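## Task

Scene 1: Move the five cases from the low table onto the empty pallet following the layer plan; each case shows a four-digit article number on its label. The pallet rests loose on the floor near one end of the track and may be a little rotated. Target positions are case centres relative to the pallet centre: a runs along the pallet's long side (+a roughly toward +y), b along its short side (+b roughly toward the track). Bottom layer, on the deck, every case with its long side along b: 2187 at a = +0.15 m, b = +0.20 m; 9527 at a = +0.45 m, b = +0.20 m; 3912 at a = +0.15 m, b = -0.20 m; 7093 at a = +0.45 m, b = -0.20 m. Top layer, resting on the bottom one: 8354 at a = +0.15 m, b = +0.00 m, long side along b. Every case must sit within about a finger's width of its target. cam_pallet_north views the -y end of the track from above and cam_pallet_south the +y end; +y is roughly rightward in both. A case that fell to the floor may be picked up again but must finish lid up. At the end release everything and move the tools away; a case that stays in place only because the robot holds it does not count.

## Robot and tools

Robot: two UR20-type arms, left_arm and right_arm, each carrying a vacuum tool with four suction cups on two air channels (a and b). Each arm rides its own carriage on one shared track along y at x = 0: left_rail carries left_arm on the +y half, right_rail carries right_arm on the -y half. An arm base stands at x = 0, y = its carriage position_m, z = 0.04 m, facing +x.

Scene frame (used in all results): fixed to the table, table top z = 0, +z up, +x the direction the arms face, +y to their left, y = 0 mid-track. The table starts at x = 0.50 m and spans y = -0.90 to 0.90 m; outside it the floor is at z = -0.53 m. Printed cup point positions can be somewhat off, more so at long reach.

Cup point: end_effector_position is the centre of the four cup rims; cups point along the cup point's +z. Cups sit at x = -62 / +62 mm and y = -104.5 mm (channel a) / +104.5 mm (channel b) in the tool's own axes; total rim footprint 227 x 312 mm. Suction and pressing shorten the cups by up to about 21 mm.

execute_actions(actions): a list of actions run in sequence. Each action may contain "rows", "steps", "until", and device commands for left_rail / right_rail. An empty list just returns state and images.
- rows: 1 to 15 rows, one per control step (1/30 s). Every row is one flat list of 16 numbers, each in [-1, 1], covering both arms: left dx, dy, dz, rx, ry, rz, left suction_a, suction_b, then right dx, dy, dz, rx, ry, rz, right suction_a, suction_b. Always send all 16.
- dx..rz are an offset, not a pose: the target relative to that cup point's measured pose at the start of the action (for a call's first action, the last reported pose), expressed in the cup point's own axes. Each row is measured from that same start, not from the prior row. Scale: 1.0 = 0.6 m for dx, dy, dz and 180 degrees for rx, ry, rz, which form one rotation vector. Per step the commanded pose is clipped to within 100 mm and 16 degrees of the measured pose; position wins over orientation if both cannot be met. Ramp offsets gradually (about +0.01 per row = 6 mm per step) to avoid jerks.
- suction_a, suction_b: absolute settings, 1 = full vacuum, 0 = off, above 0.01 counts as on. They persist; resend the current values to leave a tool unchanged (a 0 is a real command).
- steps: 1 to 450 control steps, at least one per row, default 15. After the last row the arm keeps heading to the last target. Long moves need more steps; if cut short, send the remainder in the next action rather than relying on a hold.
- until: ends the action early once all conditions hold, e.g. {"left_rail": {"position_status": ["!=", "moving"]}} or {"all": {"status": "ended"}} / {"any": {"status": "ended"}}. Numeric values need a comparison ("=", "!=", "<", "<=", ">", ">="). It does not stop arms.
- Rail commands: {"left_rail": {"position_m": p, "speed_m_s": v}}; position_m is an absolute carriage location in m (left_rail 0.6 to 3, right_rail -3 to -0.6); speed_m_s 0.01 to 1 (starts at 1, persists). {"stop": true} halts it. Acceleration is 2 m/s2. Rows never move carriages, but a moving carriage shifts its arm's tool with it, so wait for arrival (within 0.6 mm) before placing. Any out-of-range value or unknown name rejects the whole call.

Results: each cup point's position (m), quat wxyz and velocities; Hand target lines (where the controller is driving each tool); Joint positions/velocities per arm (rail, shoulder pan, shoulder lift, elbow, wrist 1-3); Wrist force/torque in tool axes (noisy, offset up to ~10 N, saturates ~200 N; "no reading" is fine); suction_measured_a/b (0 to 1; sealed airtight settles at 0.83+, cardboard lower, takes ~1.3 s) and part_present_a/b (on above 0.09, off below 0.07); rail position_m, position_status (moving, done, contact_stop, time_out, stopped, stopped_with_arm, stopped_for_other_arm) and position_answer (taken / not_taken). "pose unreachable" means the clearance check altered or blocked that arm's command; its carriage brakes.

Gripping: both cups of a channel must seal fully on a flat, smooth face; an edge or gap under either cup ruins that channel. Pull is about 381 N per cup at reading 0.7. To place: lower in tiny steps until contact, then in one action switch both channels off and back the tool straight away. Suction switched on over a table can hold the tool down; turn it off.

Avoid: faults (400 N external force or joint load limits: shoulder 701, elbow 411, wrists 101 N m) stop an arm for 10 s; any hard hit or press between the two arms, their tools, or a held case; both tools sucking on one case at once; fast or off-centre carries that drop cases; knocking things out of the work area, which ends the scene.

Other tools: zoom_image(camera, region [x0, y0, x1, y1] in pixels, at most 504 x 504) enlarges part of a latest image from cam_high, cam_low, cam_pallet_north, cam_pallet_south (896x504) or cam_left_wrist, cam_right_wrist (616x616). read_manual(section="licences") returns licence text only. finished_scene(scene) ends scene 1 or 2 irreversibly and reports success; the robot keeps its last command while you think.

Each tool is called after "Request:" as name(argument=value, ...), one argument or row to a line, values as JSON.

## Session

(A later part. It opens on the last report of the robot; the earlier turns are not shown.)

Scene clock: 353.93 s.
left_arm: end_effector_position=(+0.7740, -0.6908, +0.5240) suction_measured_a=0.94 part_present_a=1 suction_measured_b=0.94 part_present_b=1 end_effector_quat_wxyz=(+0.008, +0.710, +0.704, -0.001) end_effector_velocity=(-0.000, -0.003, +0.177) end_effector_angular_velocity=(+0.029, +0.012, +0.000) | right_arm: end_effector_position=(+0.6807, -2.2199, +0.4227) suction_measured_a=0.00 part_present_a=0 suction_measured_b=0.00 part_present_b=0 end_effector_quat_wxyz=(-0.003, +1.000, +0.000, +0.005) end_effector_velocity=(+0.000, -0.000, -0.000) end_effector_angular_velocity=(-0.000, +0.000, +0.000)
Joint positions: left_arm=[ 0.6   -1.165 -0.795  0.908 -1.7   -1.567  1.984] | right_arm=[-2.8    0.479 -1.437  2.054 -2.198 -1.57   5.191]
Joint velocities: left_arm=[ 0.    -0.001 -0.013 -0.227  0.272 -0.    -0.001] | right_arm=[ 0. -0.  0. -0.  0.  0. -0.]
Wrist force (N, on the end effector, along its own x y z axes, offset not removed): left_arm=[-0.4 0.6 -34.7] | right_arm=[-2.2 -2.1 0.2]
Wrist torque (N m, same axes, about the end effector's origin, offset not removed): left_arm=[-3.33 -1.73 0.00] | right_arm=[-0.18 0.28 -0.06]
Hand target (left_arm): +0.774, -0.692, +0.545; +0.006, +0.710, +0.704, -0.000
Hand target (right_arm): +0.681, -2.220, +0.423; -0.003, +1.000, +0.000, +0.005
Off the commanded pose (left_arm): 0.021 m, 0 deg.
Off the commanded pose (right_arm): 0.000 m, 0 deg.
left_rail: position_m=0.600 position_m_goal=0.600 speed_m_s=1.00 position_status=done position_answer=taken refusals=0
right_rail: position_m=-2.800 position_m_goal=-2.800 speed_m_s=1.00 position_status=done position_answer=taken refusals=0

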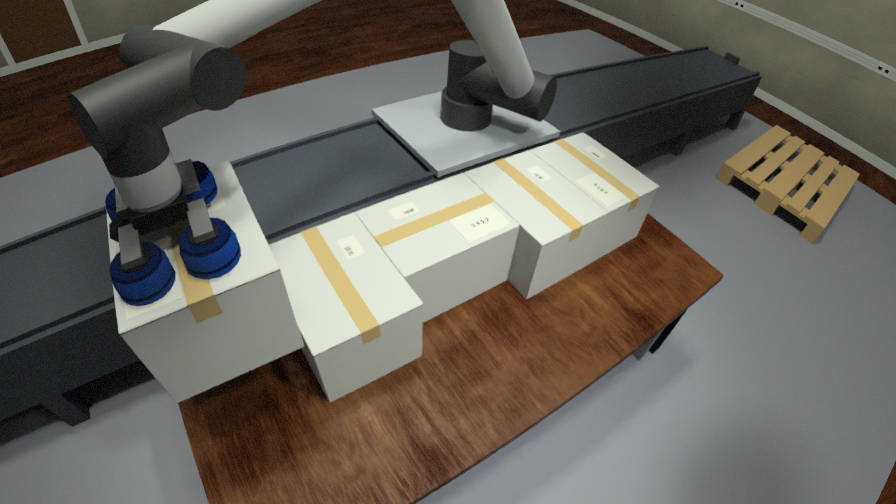

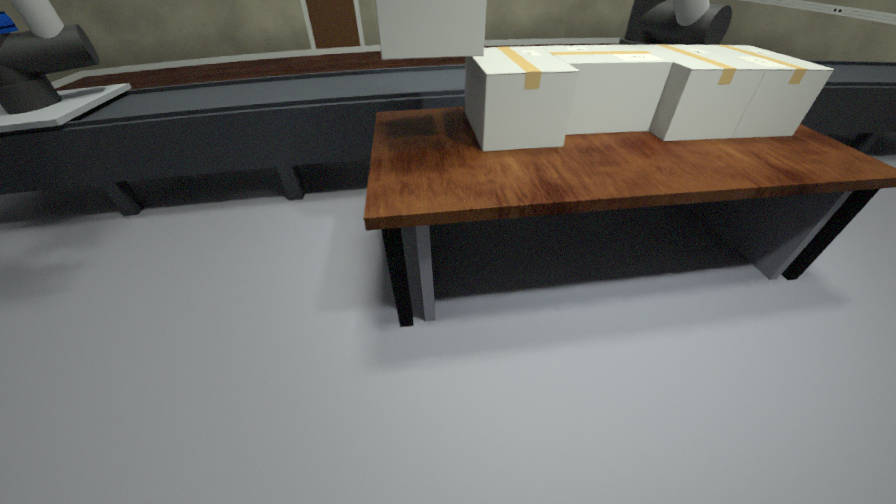

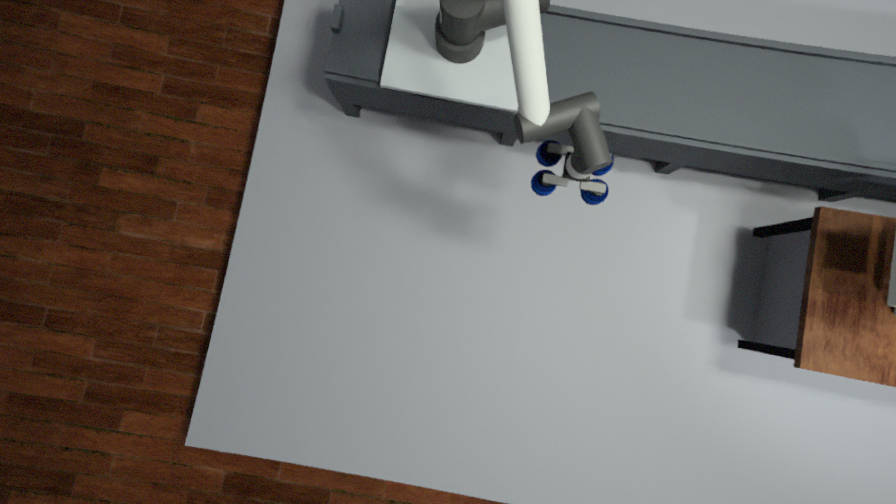

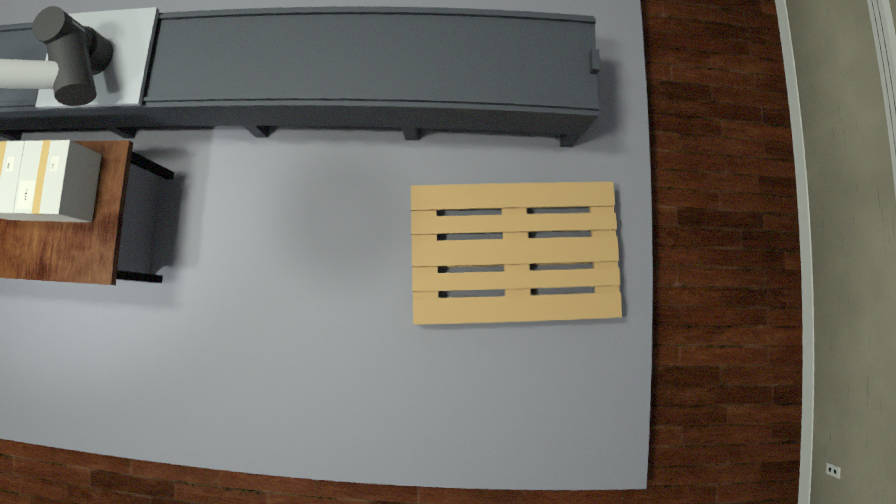

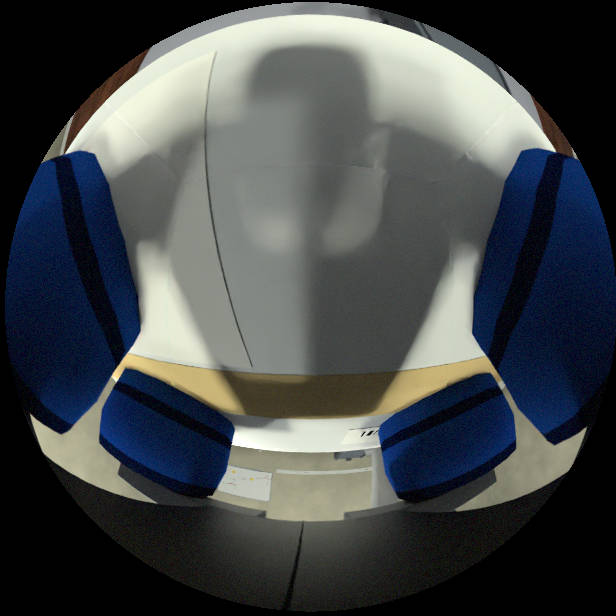

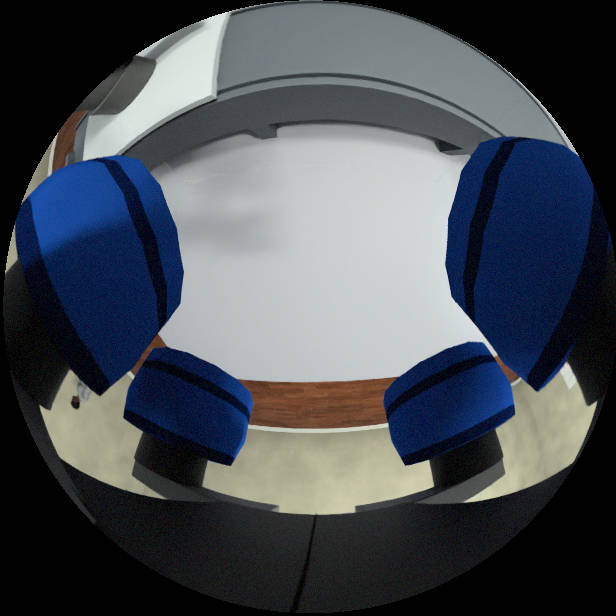

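Request:
execute_actions(
  actions=[
    {"left_rail":{"position_m":3.0},"rows":[[0.02,0,-0.035,0,0,0,1,1,0,0,0,0,0,0,0,0],[0.05,0,-0.035,0,0,0,1,1,0,0,0,0,0,0,0,0],[0.09,0,-0.035,0,0,0,1,1,0,0,0,0,0,0,0,0],[0.14,0,-0.035,0,0,0,1,1,0,0,0,0,0,0,0,0],[0.2,0,-0.035,0,0,0,1,1,0,0,0,0,0,0,0,0],[1,0,-0.035,0,0,0,1,1,0,0,0,0,0,0,0,0]],"steps":34},
    {"rows":[[1,0,0.4,0,0,-0.021,1,1,0,0,0,0,0,0,0,0]],"steps":34},
  ],
)

Scene clock: 361.87 s.
left_arm: end_effector_position=(+0.7871, +2.2171, +0.3388) suction_measured_a=0.94 part_present_a=1 suction_measured_b=0.94 part_present_b=1 end_effector_quat_wxyz=(+0.003, +0.685, +0.729, -0.000) end_effector_velocity=(-0.003, +1.427, -0.180) end_effector_angular_velocity=(+0.002, +0.003, +0.006) | right_arm: end_effector_position=(+0.6807, -2.2199, +0.4227) suction_measured_a=0.00 part_present_a=0 suction_measured_b=0.00 part_present_b=0 end_effector_quat_wxyz=(-0.003, +1.000, +0.000, +0.005) end_effector_velocity=(-0.000, -0.000, +0.000) end_effector_angular_velocity=(+0.000, -0.000, +0.000)
Joint positions: left_arm=[ 2.571 -0.658 -1.398  2.153 -2.332 -1.572  2.422] | right_arm=[-2.8    0.479 -1.437  2.054 -2.198 -1.57   5.191]
Joint velocities: left_arm=[ 1.     0.401 -0.014  0.355 -0.337 -0.002  0.395] | right_arm=[ 0.  0. -0.  0. -0. -0.  0.]
Wrist force (N, on the end effector, along its own x y z axes, offset not removed): left_arm=[1.2 -2.4 -15.7] | right_arm=[-2.2 -3.4 2.1]
Wrist torque (N m, same axes, about the end effector's origin, offset not removed): left_arm=[-4.41 -2.60 -0.09] | right_arm=[-0.45 0.13 0.00]
Hand target (left_arm): +0.785, +2.352, +0.309; +0.003, +0.685, +0.729, -0.000
Hand target (right_arm): +0.681, -2.220, +0.423; -0.003, +1.000, +0.000, +0.005
Off the commanded pose (left_arm): 0.120 m, 0 deg; position clipped at the last step of the last action.
Off the commanded pose (right_arm): 0.000 m, 0 deg.
left_rail: position_m=2.571 position_m_goal=3.000 speed_m_s=1.00 position_status=moving position_answer=taken refusals=0
right_rail: position_m=-2.800 position_m_goal=-2.800 speed_m_s=1.00 position_status=done position_answer=taken refusals=0

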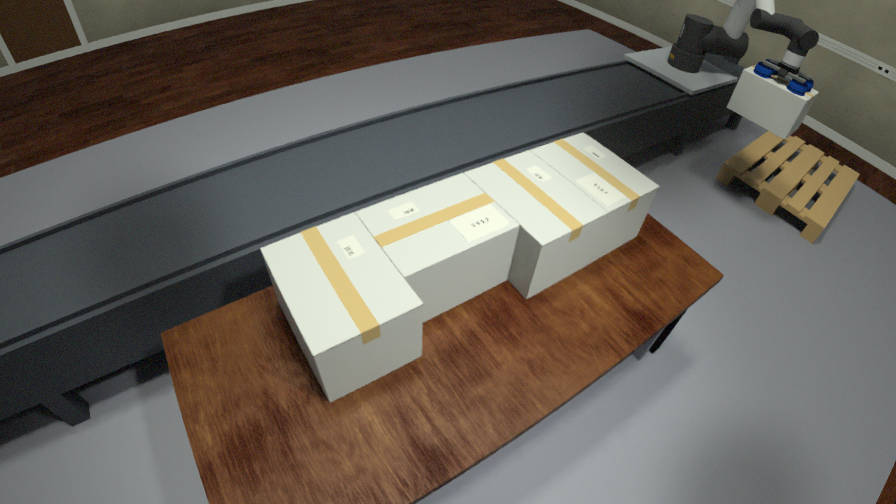

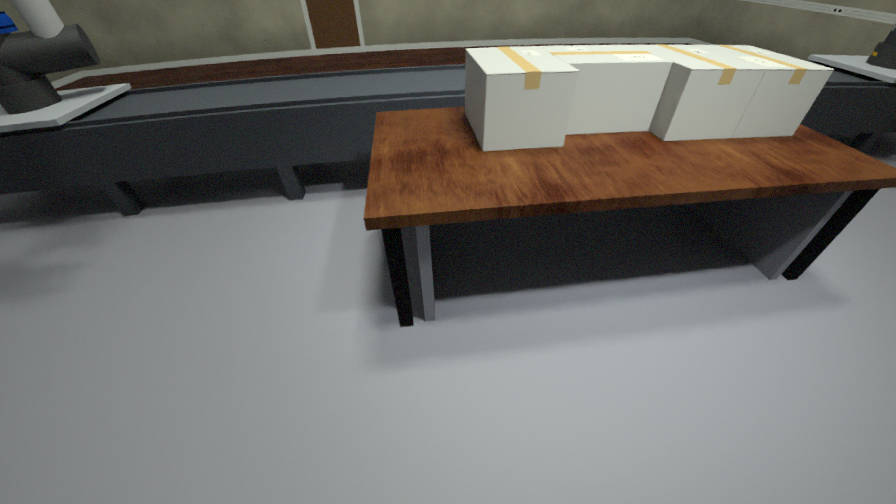

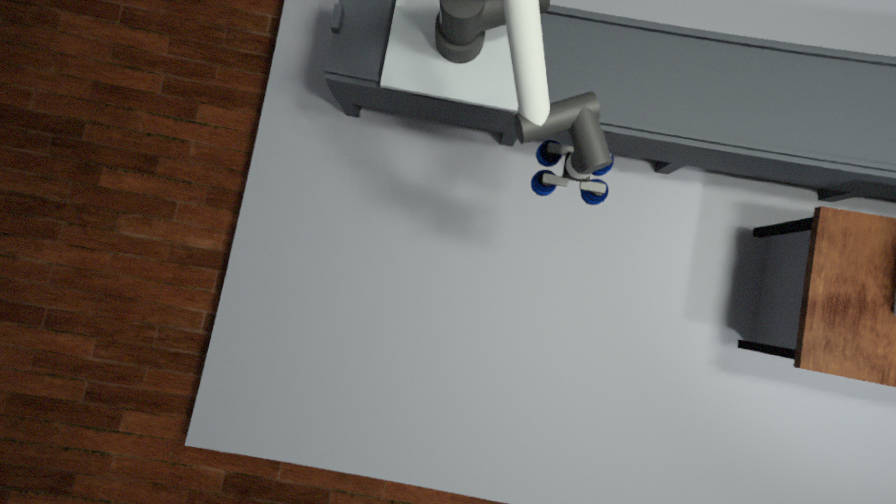

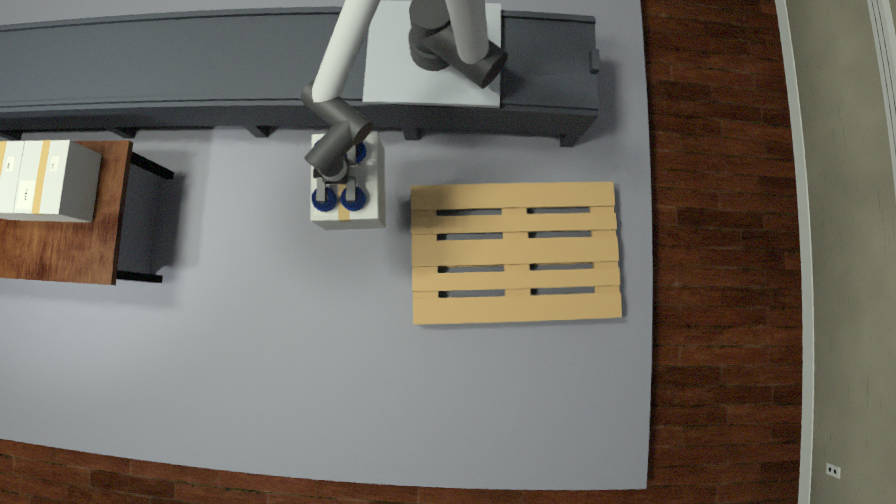

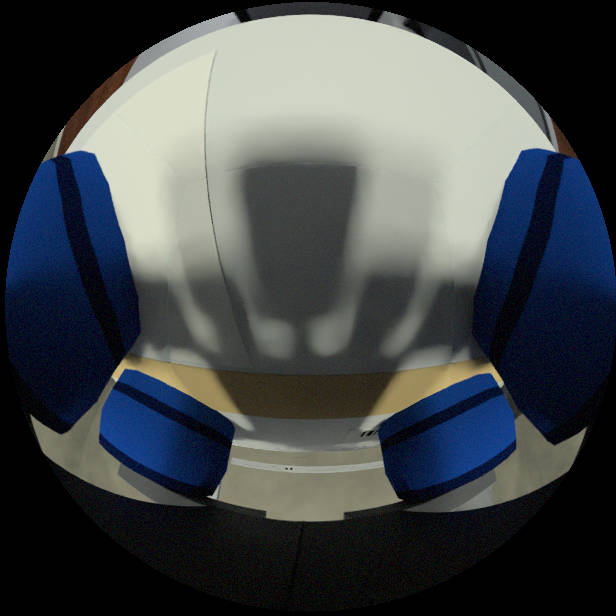

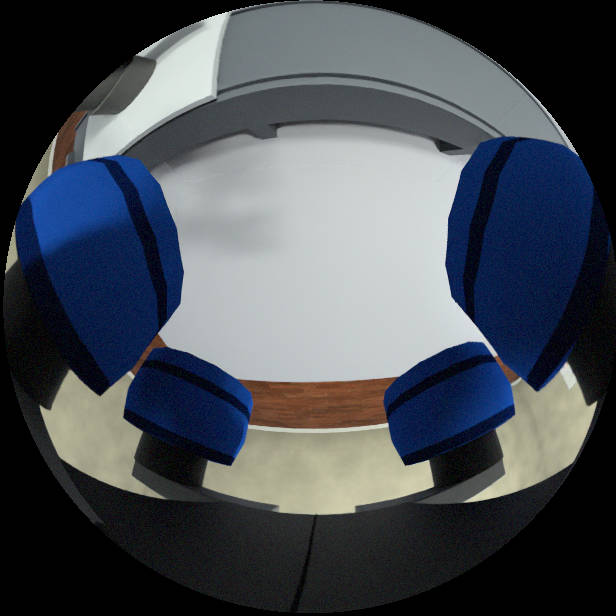

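Request:
execute_actions(
  actions=[],
)

Scene clock: 364.60 s.
left_arm: end_effector_position=(+0.7853, +2.7187, +0.3089) suction_measured_a=0.94 part_present_a=1 suction_measured_b=0.94 part_present_b=1 end_effector_quat_wxyz=(+0.003, +0.685, +0.729, -0.000) end_effector_velocity=(-0.000, +0.000, -0.000) end_effector_angular_velocity=(+0.000, +0.000, -0.000) | right_arm: end_effector_position=(+0.6807, -2.2199, +0.4227) suction_measured_a=0.00 part_present_a=0 suction_measured_b=0.00 part_present_b=0 end_effector_quat_wxyz=(-0.003, +1.000, +0.000, +0.005) end_effector_velocity=(+0.000, -0.000, -0.000) end_effector_angular_velocity=(-0.000, +0.000, +0.000)
Joint positions: left_arm=[ 3.    -0.587 -1.399  2.211 -2.39  -1.572  2.492] | right_arm=[-2.8    0.479 -1.437  2.054 -2.198 -1.57   5.191]
Joint velocities: left_arm=[ 0.  0. -0.  0.  0.  0.  0.] | right_arm=[ 0. -0.  0. -0.  0. -0. -0.]
Wrist force (N, on the end effector, along its own x y z axes, offset not removed): left_arm=[0.4 -2.2 -22.1] | right_arm=[-5.6 -2.2 1.3]
Wrist torque (N m, same axes, about the end effector's origin, offset not removed): left_arm=[-4.37 -2.35 -0.07] | right_arm=[-0.29 0.60 -0.03]
Hand target (left_arm): +0.785, +2.719, +0.309; +0.003, +0.685, +0.729, -0.000
Hand target (right_arm): +0.681, -2.220, +0.423; -0.003, +1.000, +0.000, +0.005
Off the commanded pose (left_arm): 0.042 m, 0 deg; position clipped at the last step of the last action.
Off the commanded pose (right_arm): 0.000 m, 0 deg.
left_rail: position_m=3.000 position_m_goal=3.000 speed_m_s=1.00 position_status=done position_answer=taken refusals=0
right_rail: position_m=-2.800 position_m_goal=-2.800 speed_m_s=1.00 position_status=done position_answer=taken refusals=0

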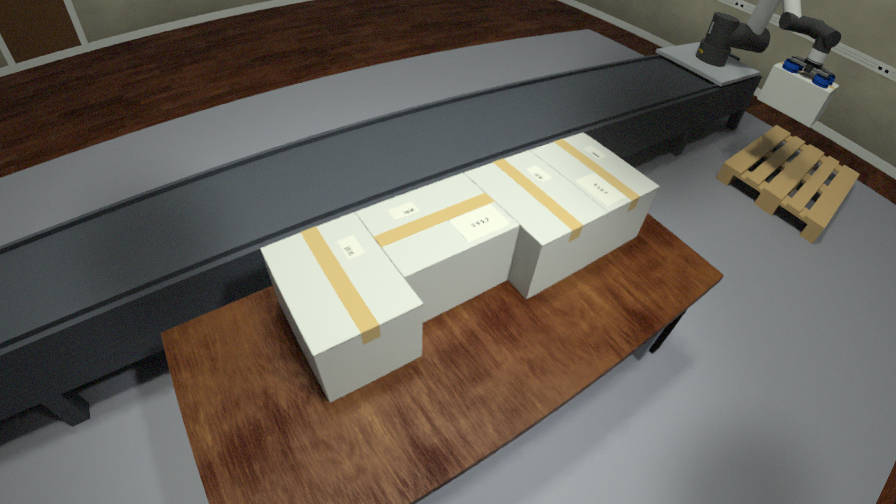

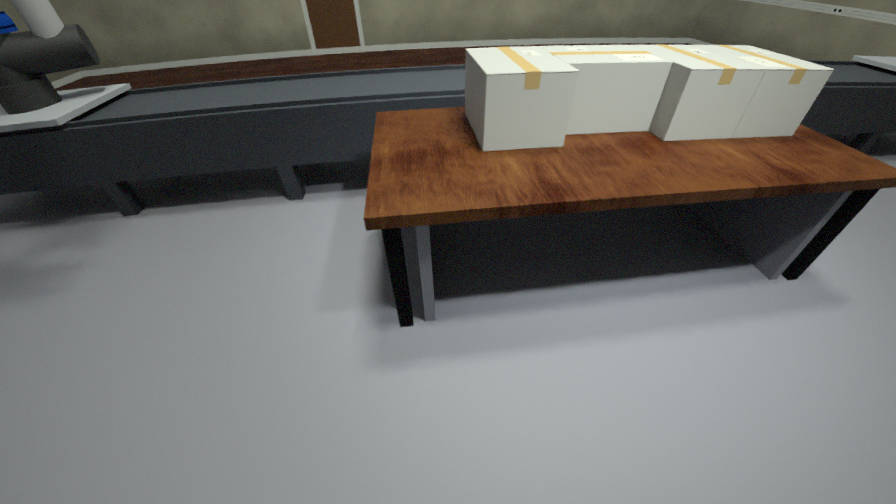

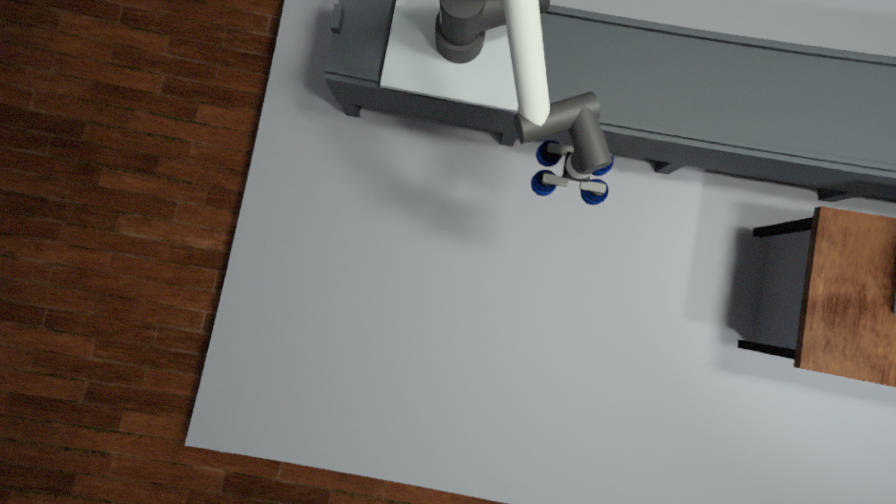

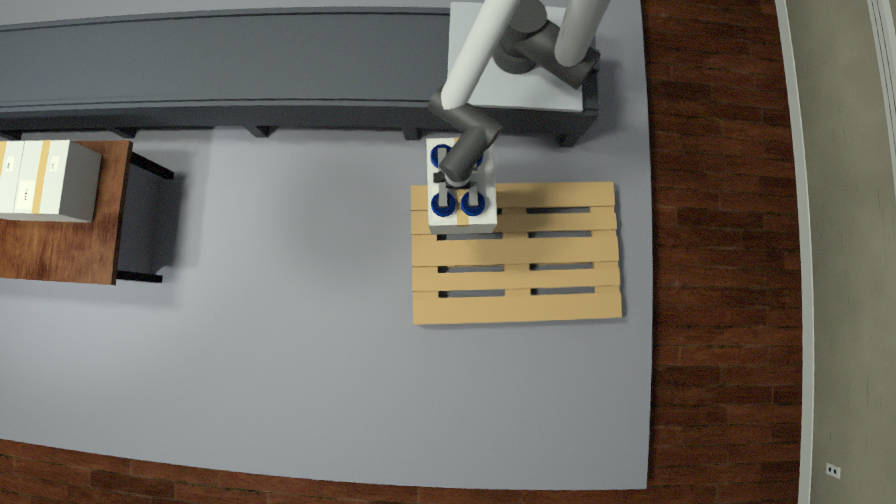

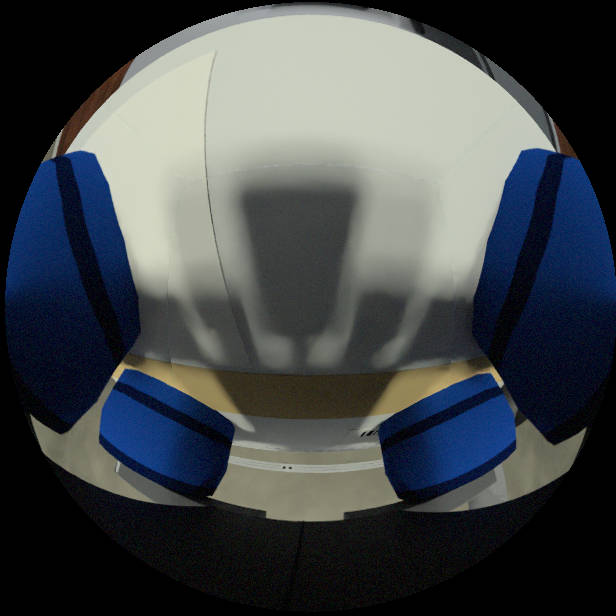

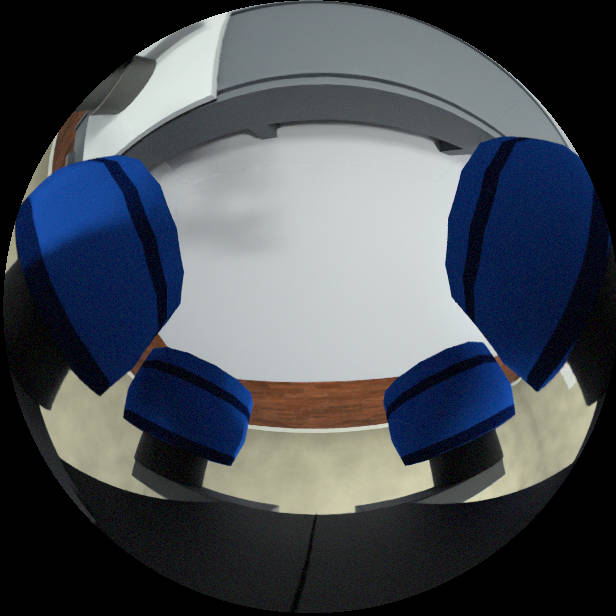

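Request:
zoom_image(
  camera="cam_pallet_south",
  region=[400, 125, 526, 251],
)

Region (400, 125, 526, 251) of cam_pallet_south's 896x504 image, scaled by 4.000, with more detail than that image has.

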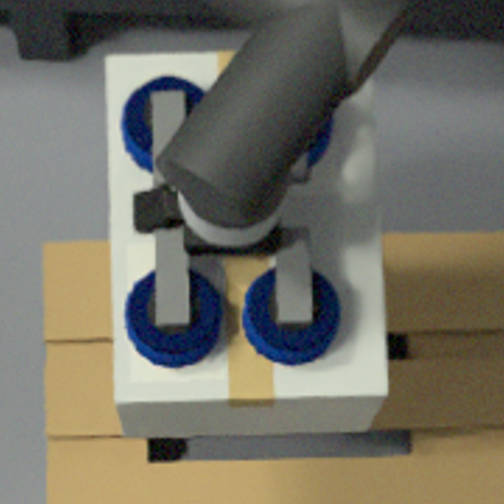

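Request:
execute_actions(
  actions=[
    {"rows":[[0.02,0,0.01,0,0,0,1,1,0,0,0,0,0,0,0,0],[0.05,0,0.025,0,0,0,1,1,0,0,0,0,0,0,0,0],[0.09,0,0.045,0,0,0,1,1,0,0,0,0,0,0,0,0],[0.14,0.005,0.07,0,0,0,1,1,0,0,0,0,0,0,0,0],[1,0.045,0.53,0,0,0,1,1,0,0,0,0,0,0,0,0]],"steps":36},
  ],
)

Scene clock: 382.97 s.
left_arm: end_effector_position=(+0.7578, +3.1551, +0.0781) suction_measured_a=0.94 part_present_a=1 suction_measured_b=0.94 part_present_b=1 end_effector_quat_wxyz=(-0.000, +0.683, +0.731, -0.000) end_effector_velocity=(+0.003, +0.392, -0.207) end_effector_angular_velocity=(-0.005, -0.004, +0.004) | right_arm: end_effector_position=(+0.6807, -2.2199, +0.4227) suction_measured_a=0.00 part_present_a=0 suction_measured_b=0.00 part_present_b=0 end_effector_quat_wxyz=(-0.003, +1.000, +0.000, +0.005) end_effector_velocity=(+0.000, -0.000, -0.000) end_effector_angular_velocity=(-0.000, +0.000, +0.000)
Joint positions: left_arm=[ 3.    -0.061 -1.139  2.393 -2.824 -1.571  3.013] | right_arm=[-2.8    0.479 -1.437  2.054 -2.198 -1.57   5.191]
Joint velocities: left_arm=[ 0.     0.525  0.381 -0.071 -0.315 -0.004  0.522] | right_arm=[ 0. -0.  0. -0.  0. -0. -0.]
Wrist force (N, on the end effector, along its own x y z axes, offset not removed): left_arm=[1.8 -2.2 -17.4] | right_arm=[-4.4 -3.0 -1.0]
Wrist torque (N m, same axes, about the end effector's origin, offset not removed): left_arm=[-4.31 -2.70 -0.13] | right_arm=[-0.29 0.47 -0.19]
Hand target (left_arm): +0.757, +3.223, +0.042; +0.000, +0.683, +0.731, -0.000
Hand target (right_arm): +0.681, -2.220, +0.423; -0.003, +1.000, +0.000, +0.005
Off the commanded pose (left_arm): 0.187 m, 0 deg; position clipped at the last step of the last action.
Off the commanded pose (right_arm): 0.000 m, 0 deg.
left_rail: position_m=3.000 position_m_goal=3.000 speed_m_s=1.00 position_status=done position_answer=taken refusals=0
right_rail: position_m=-2.800 position_m_goal=-2.800 speed_m_s=1.00 position_status=done position_answer=taken refusals=0

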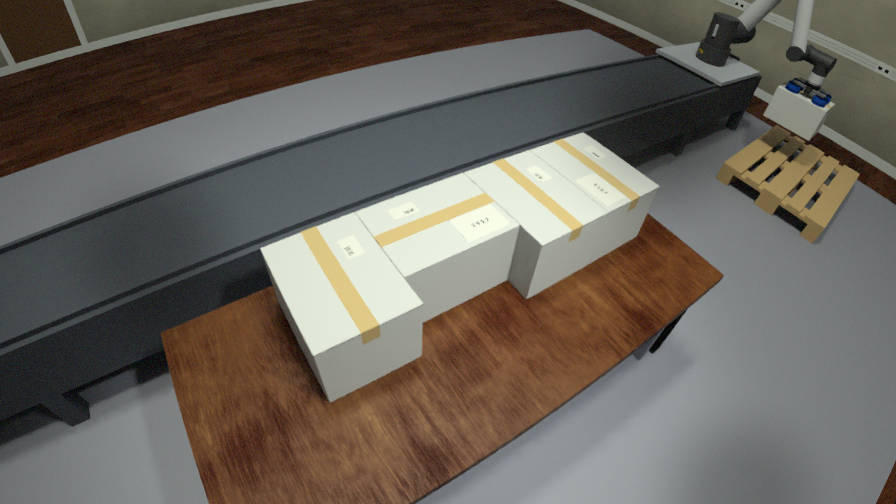

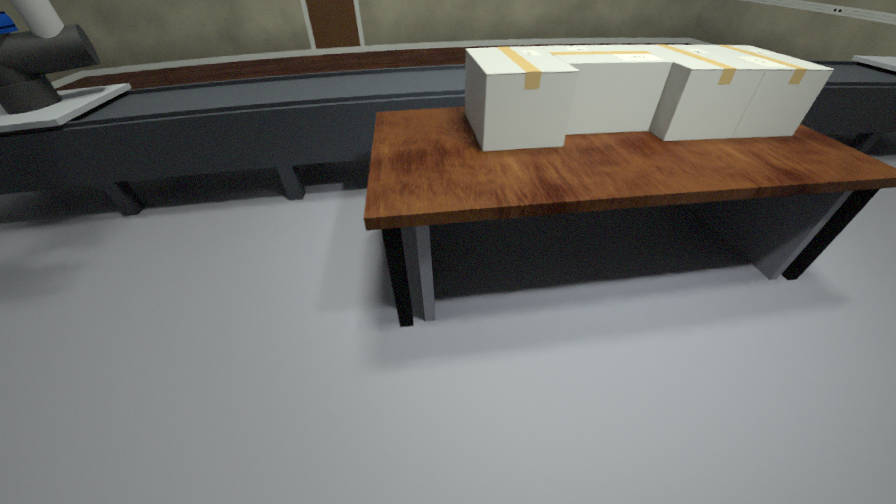

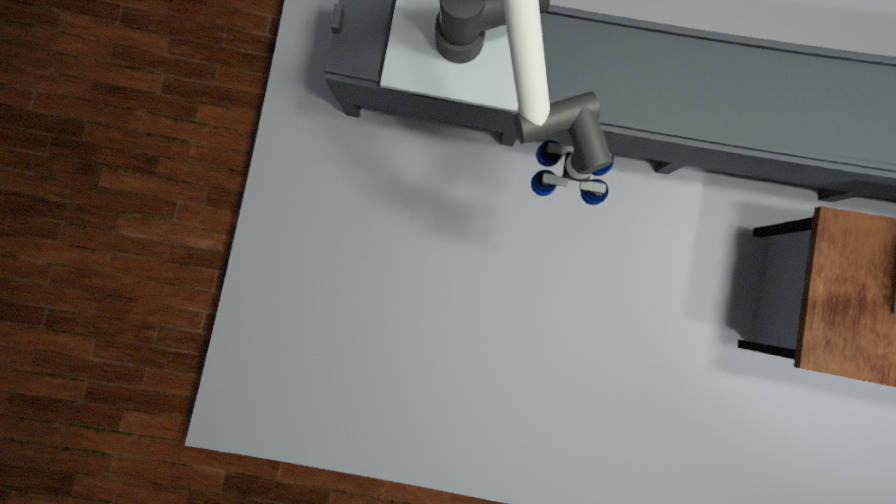

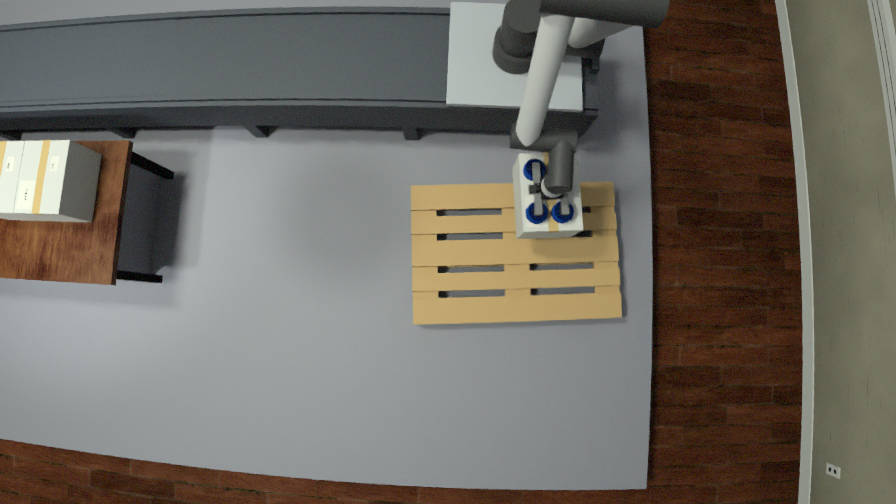

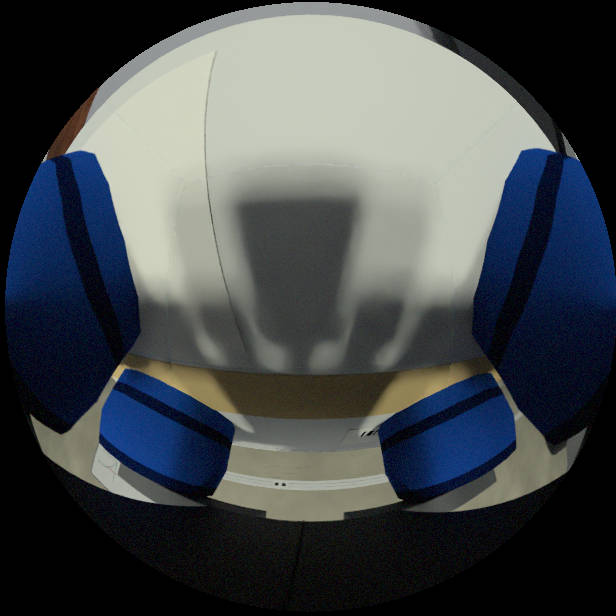

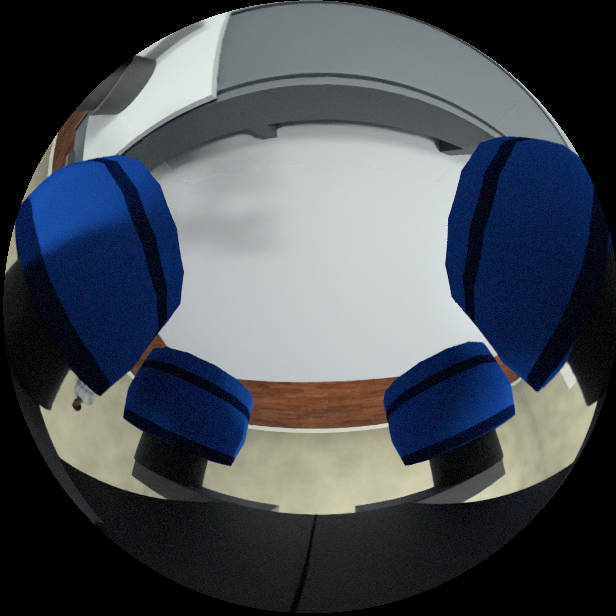

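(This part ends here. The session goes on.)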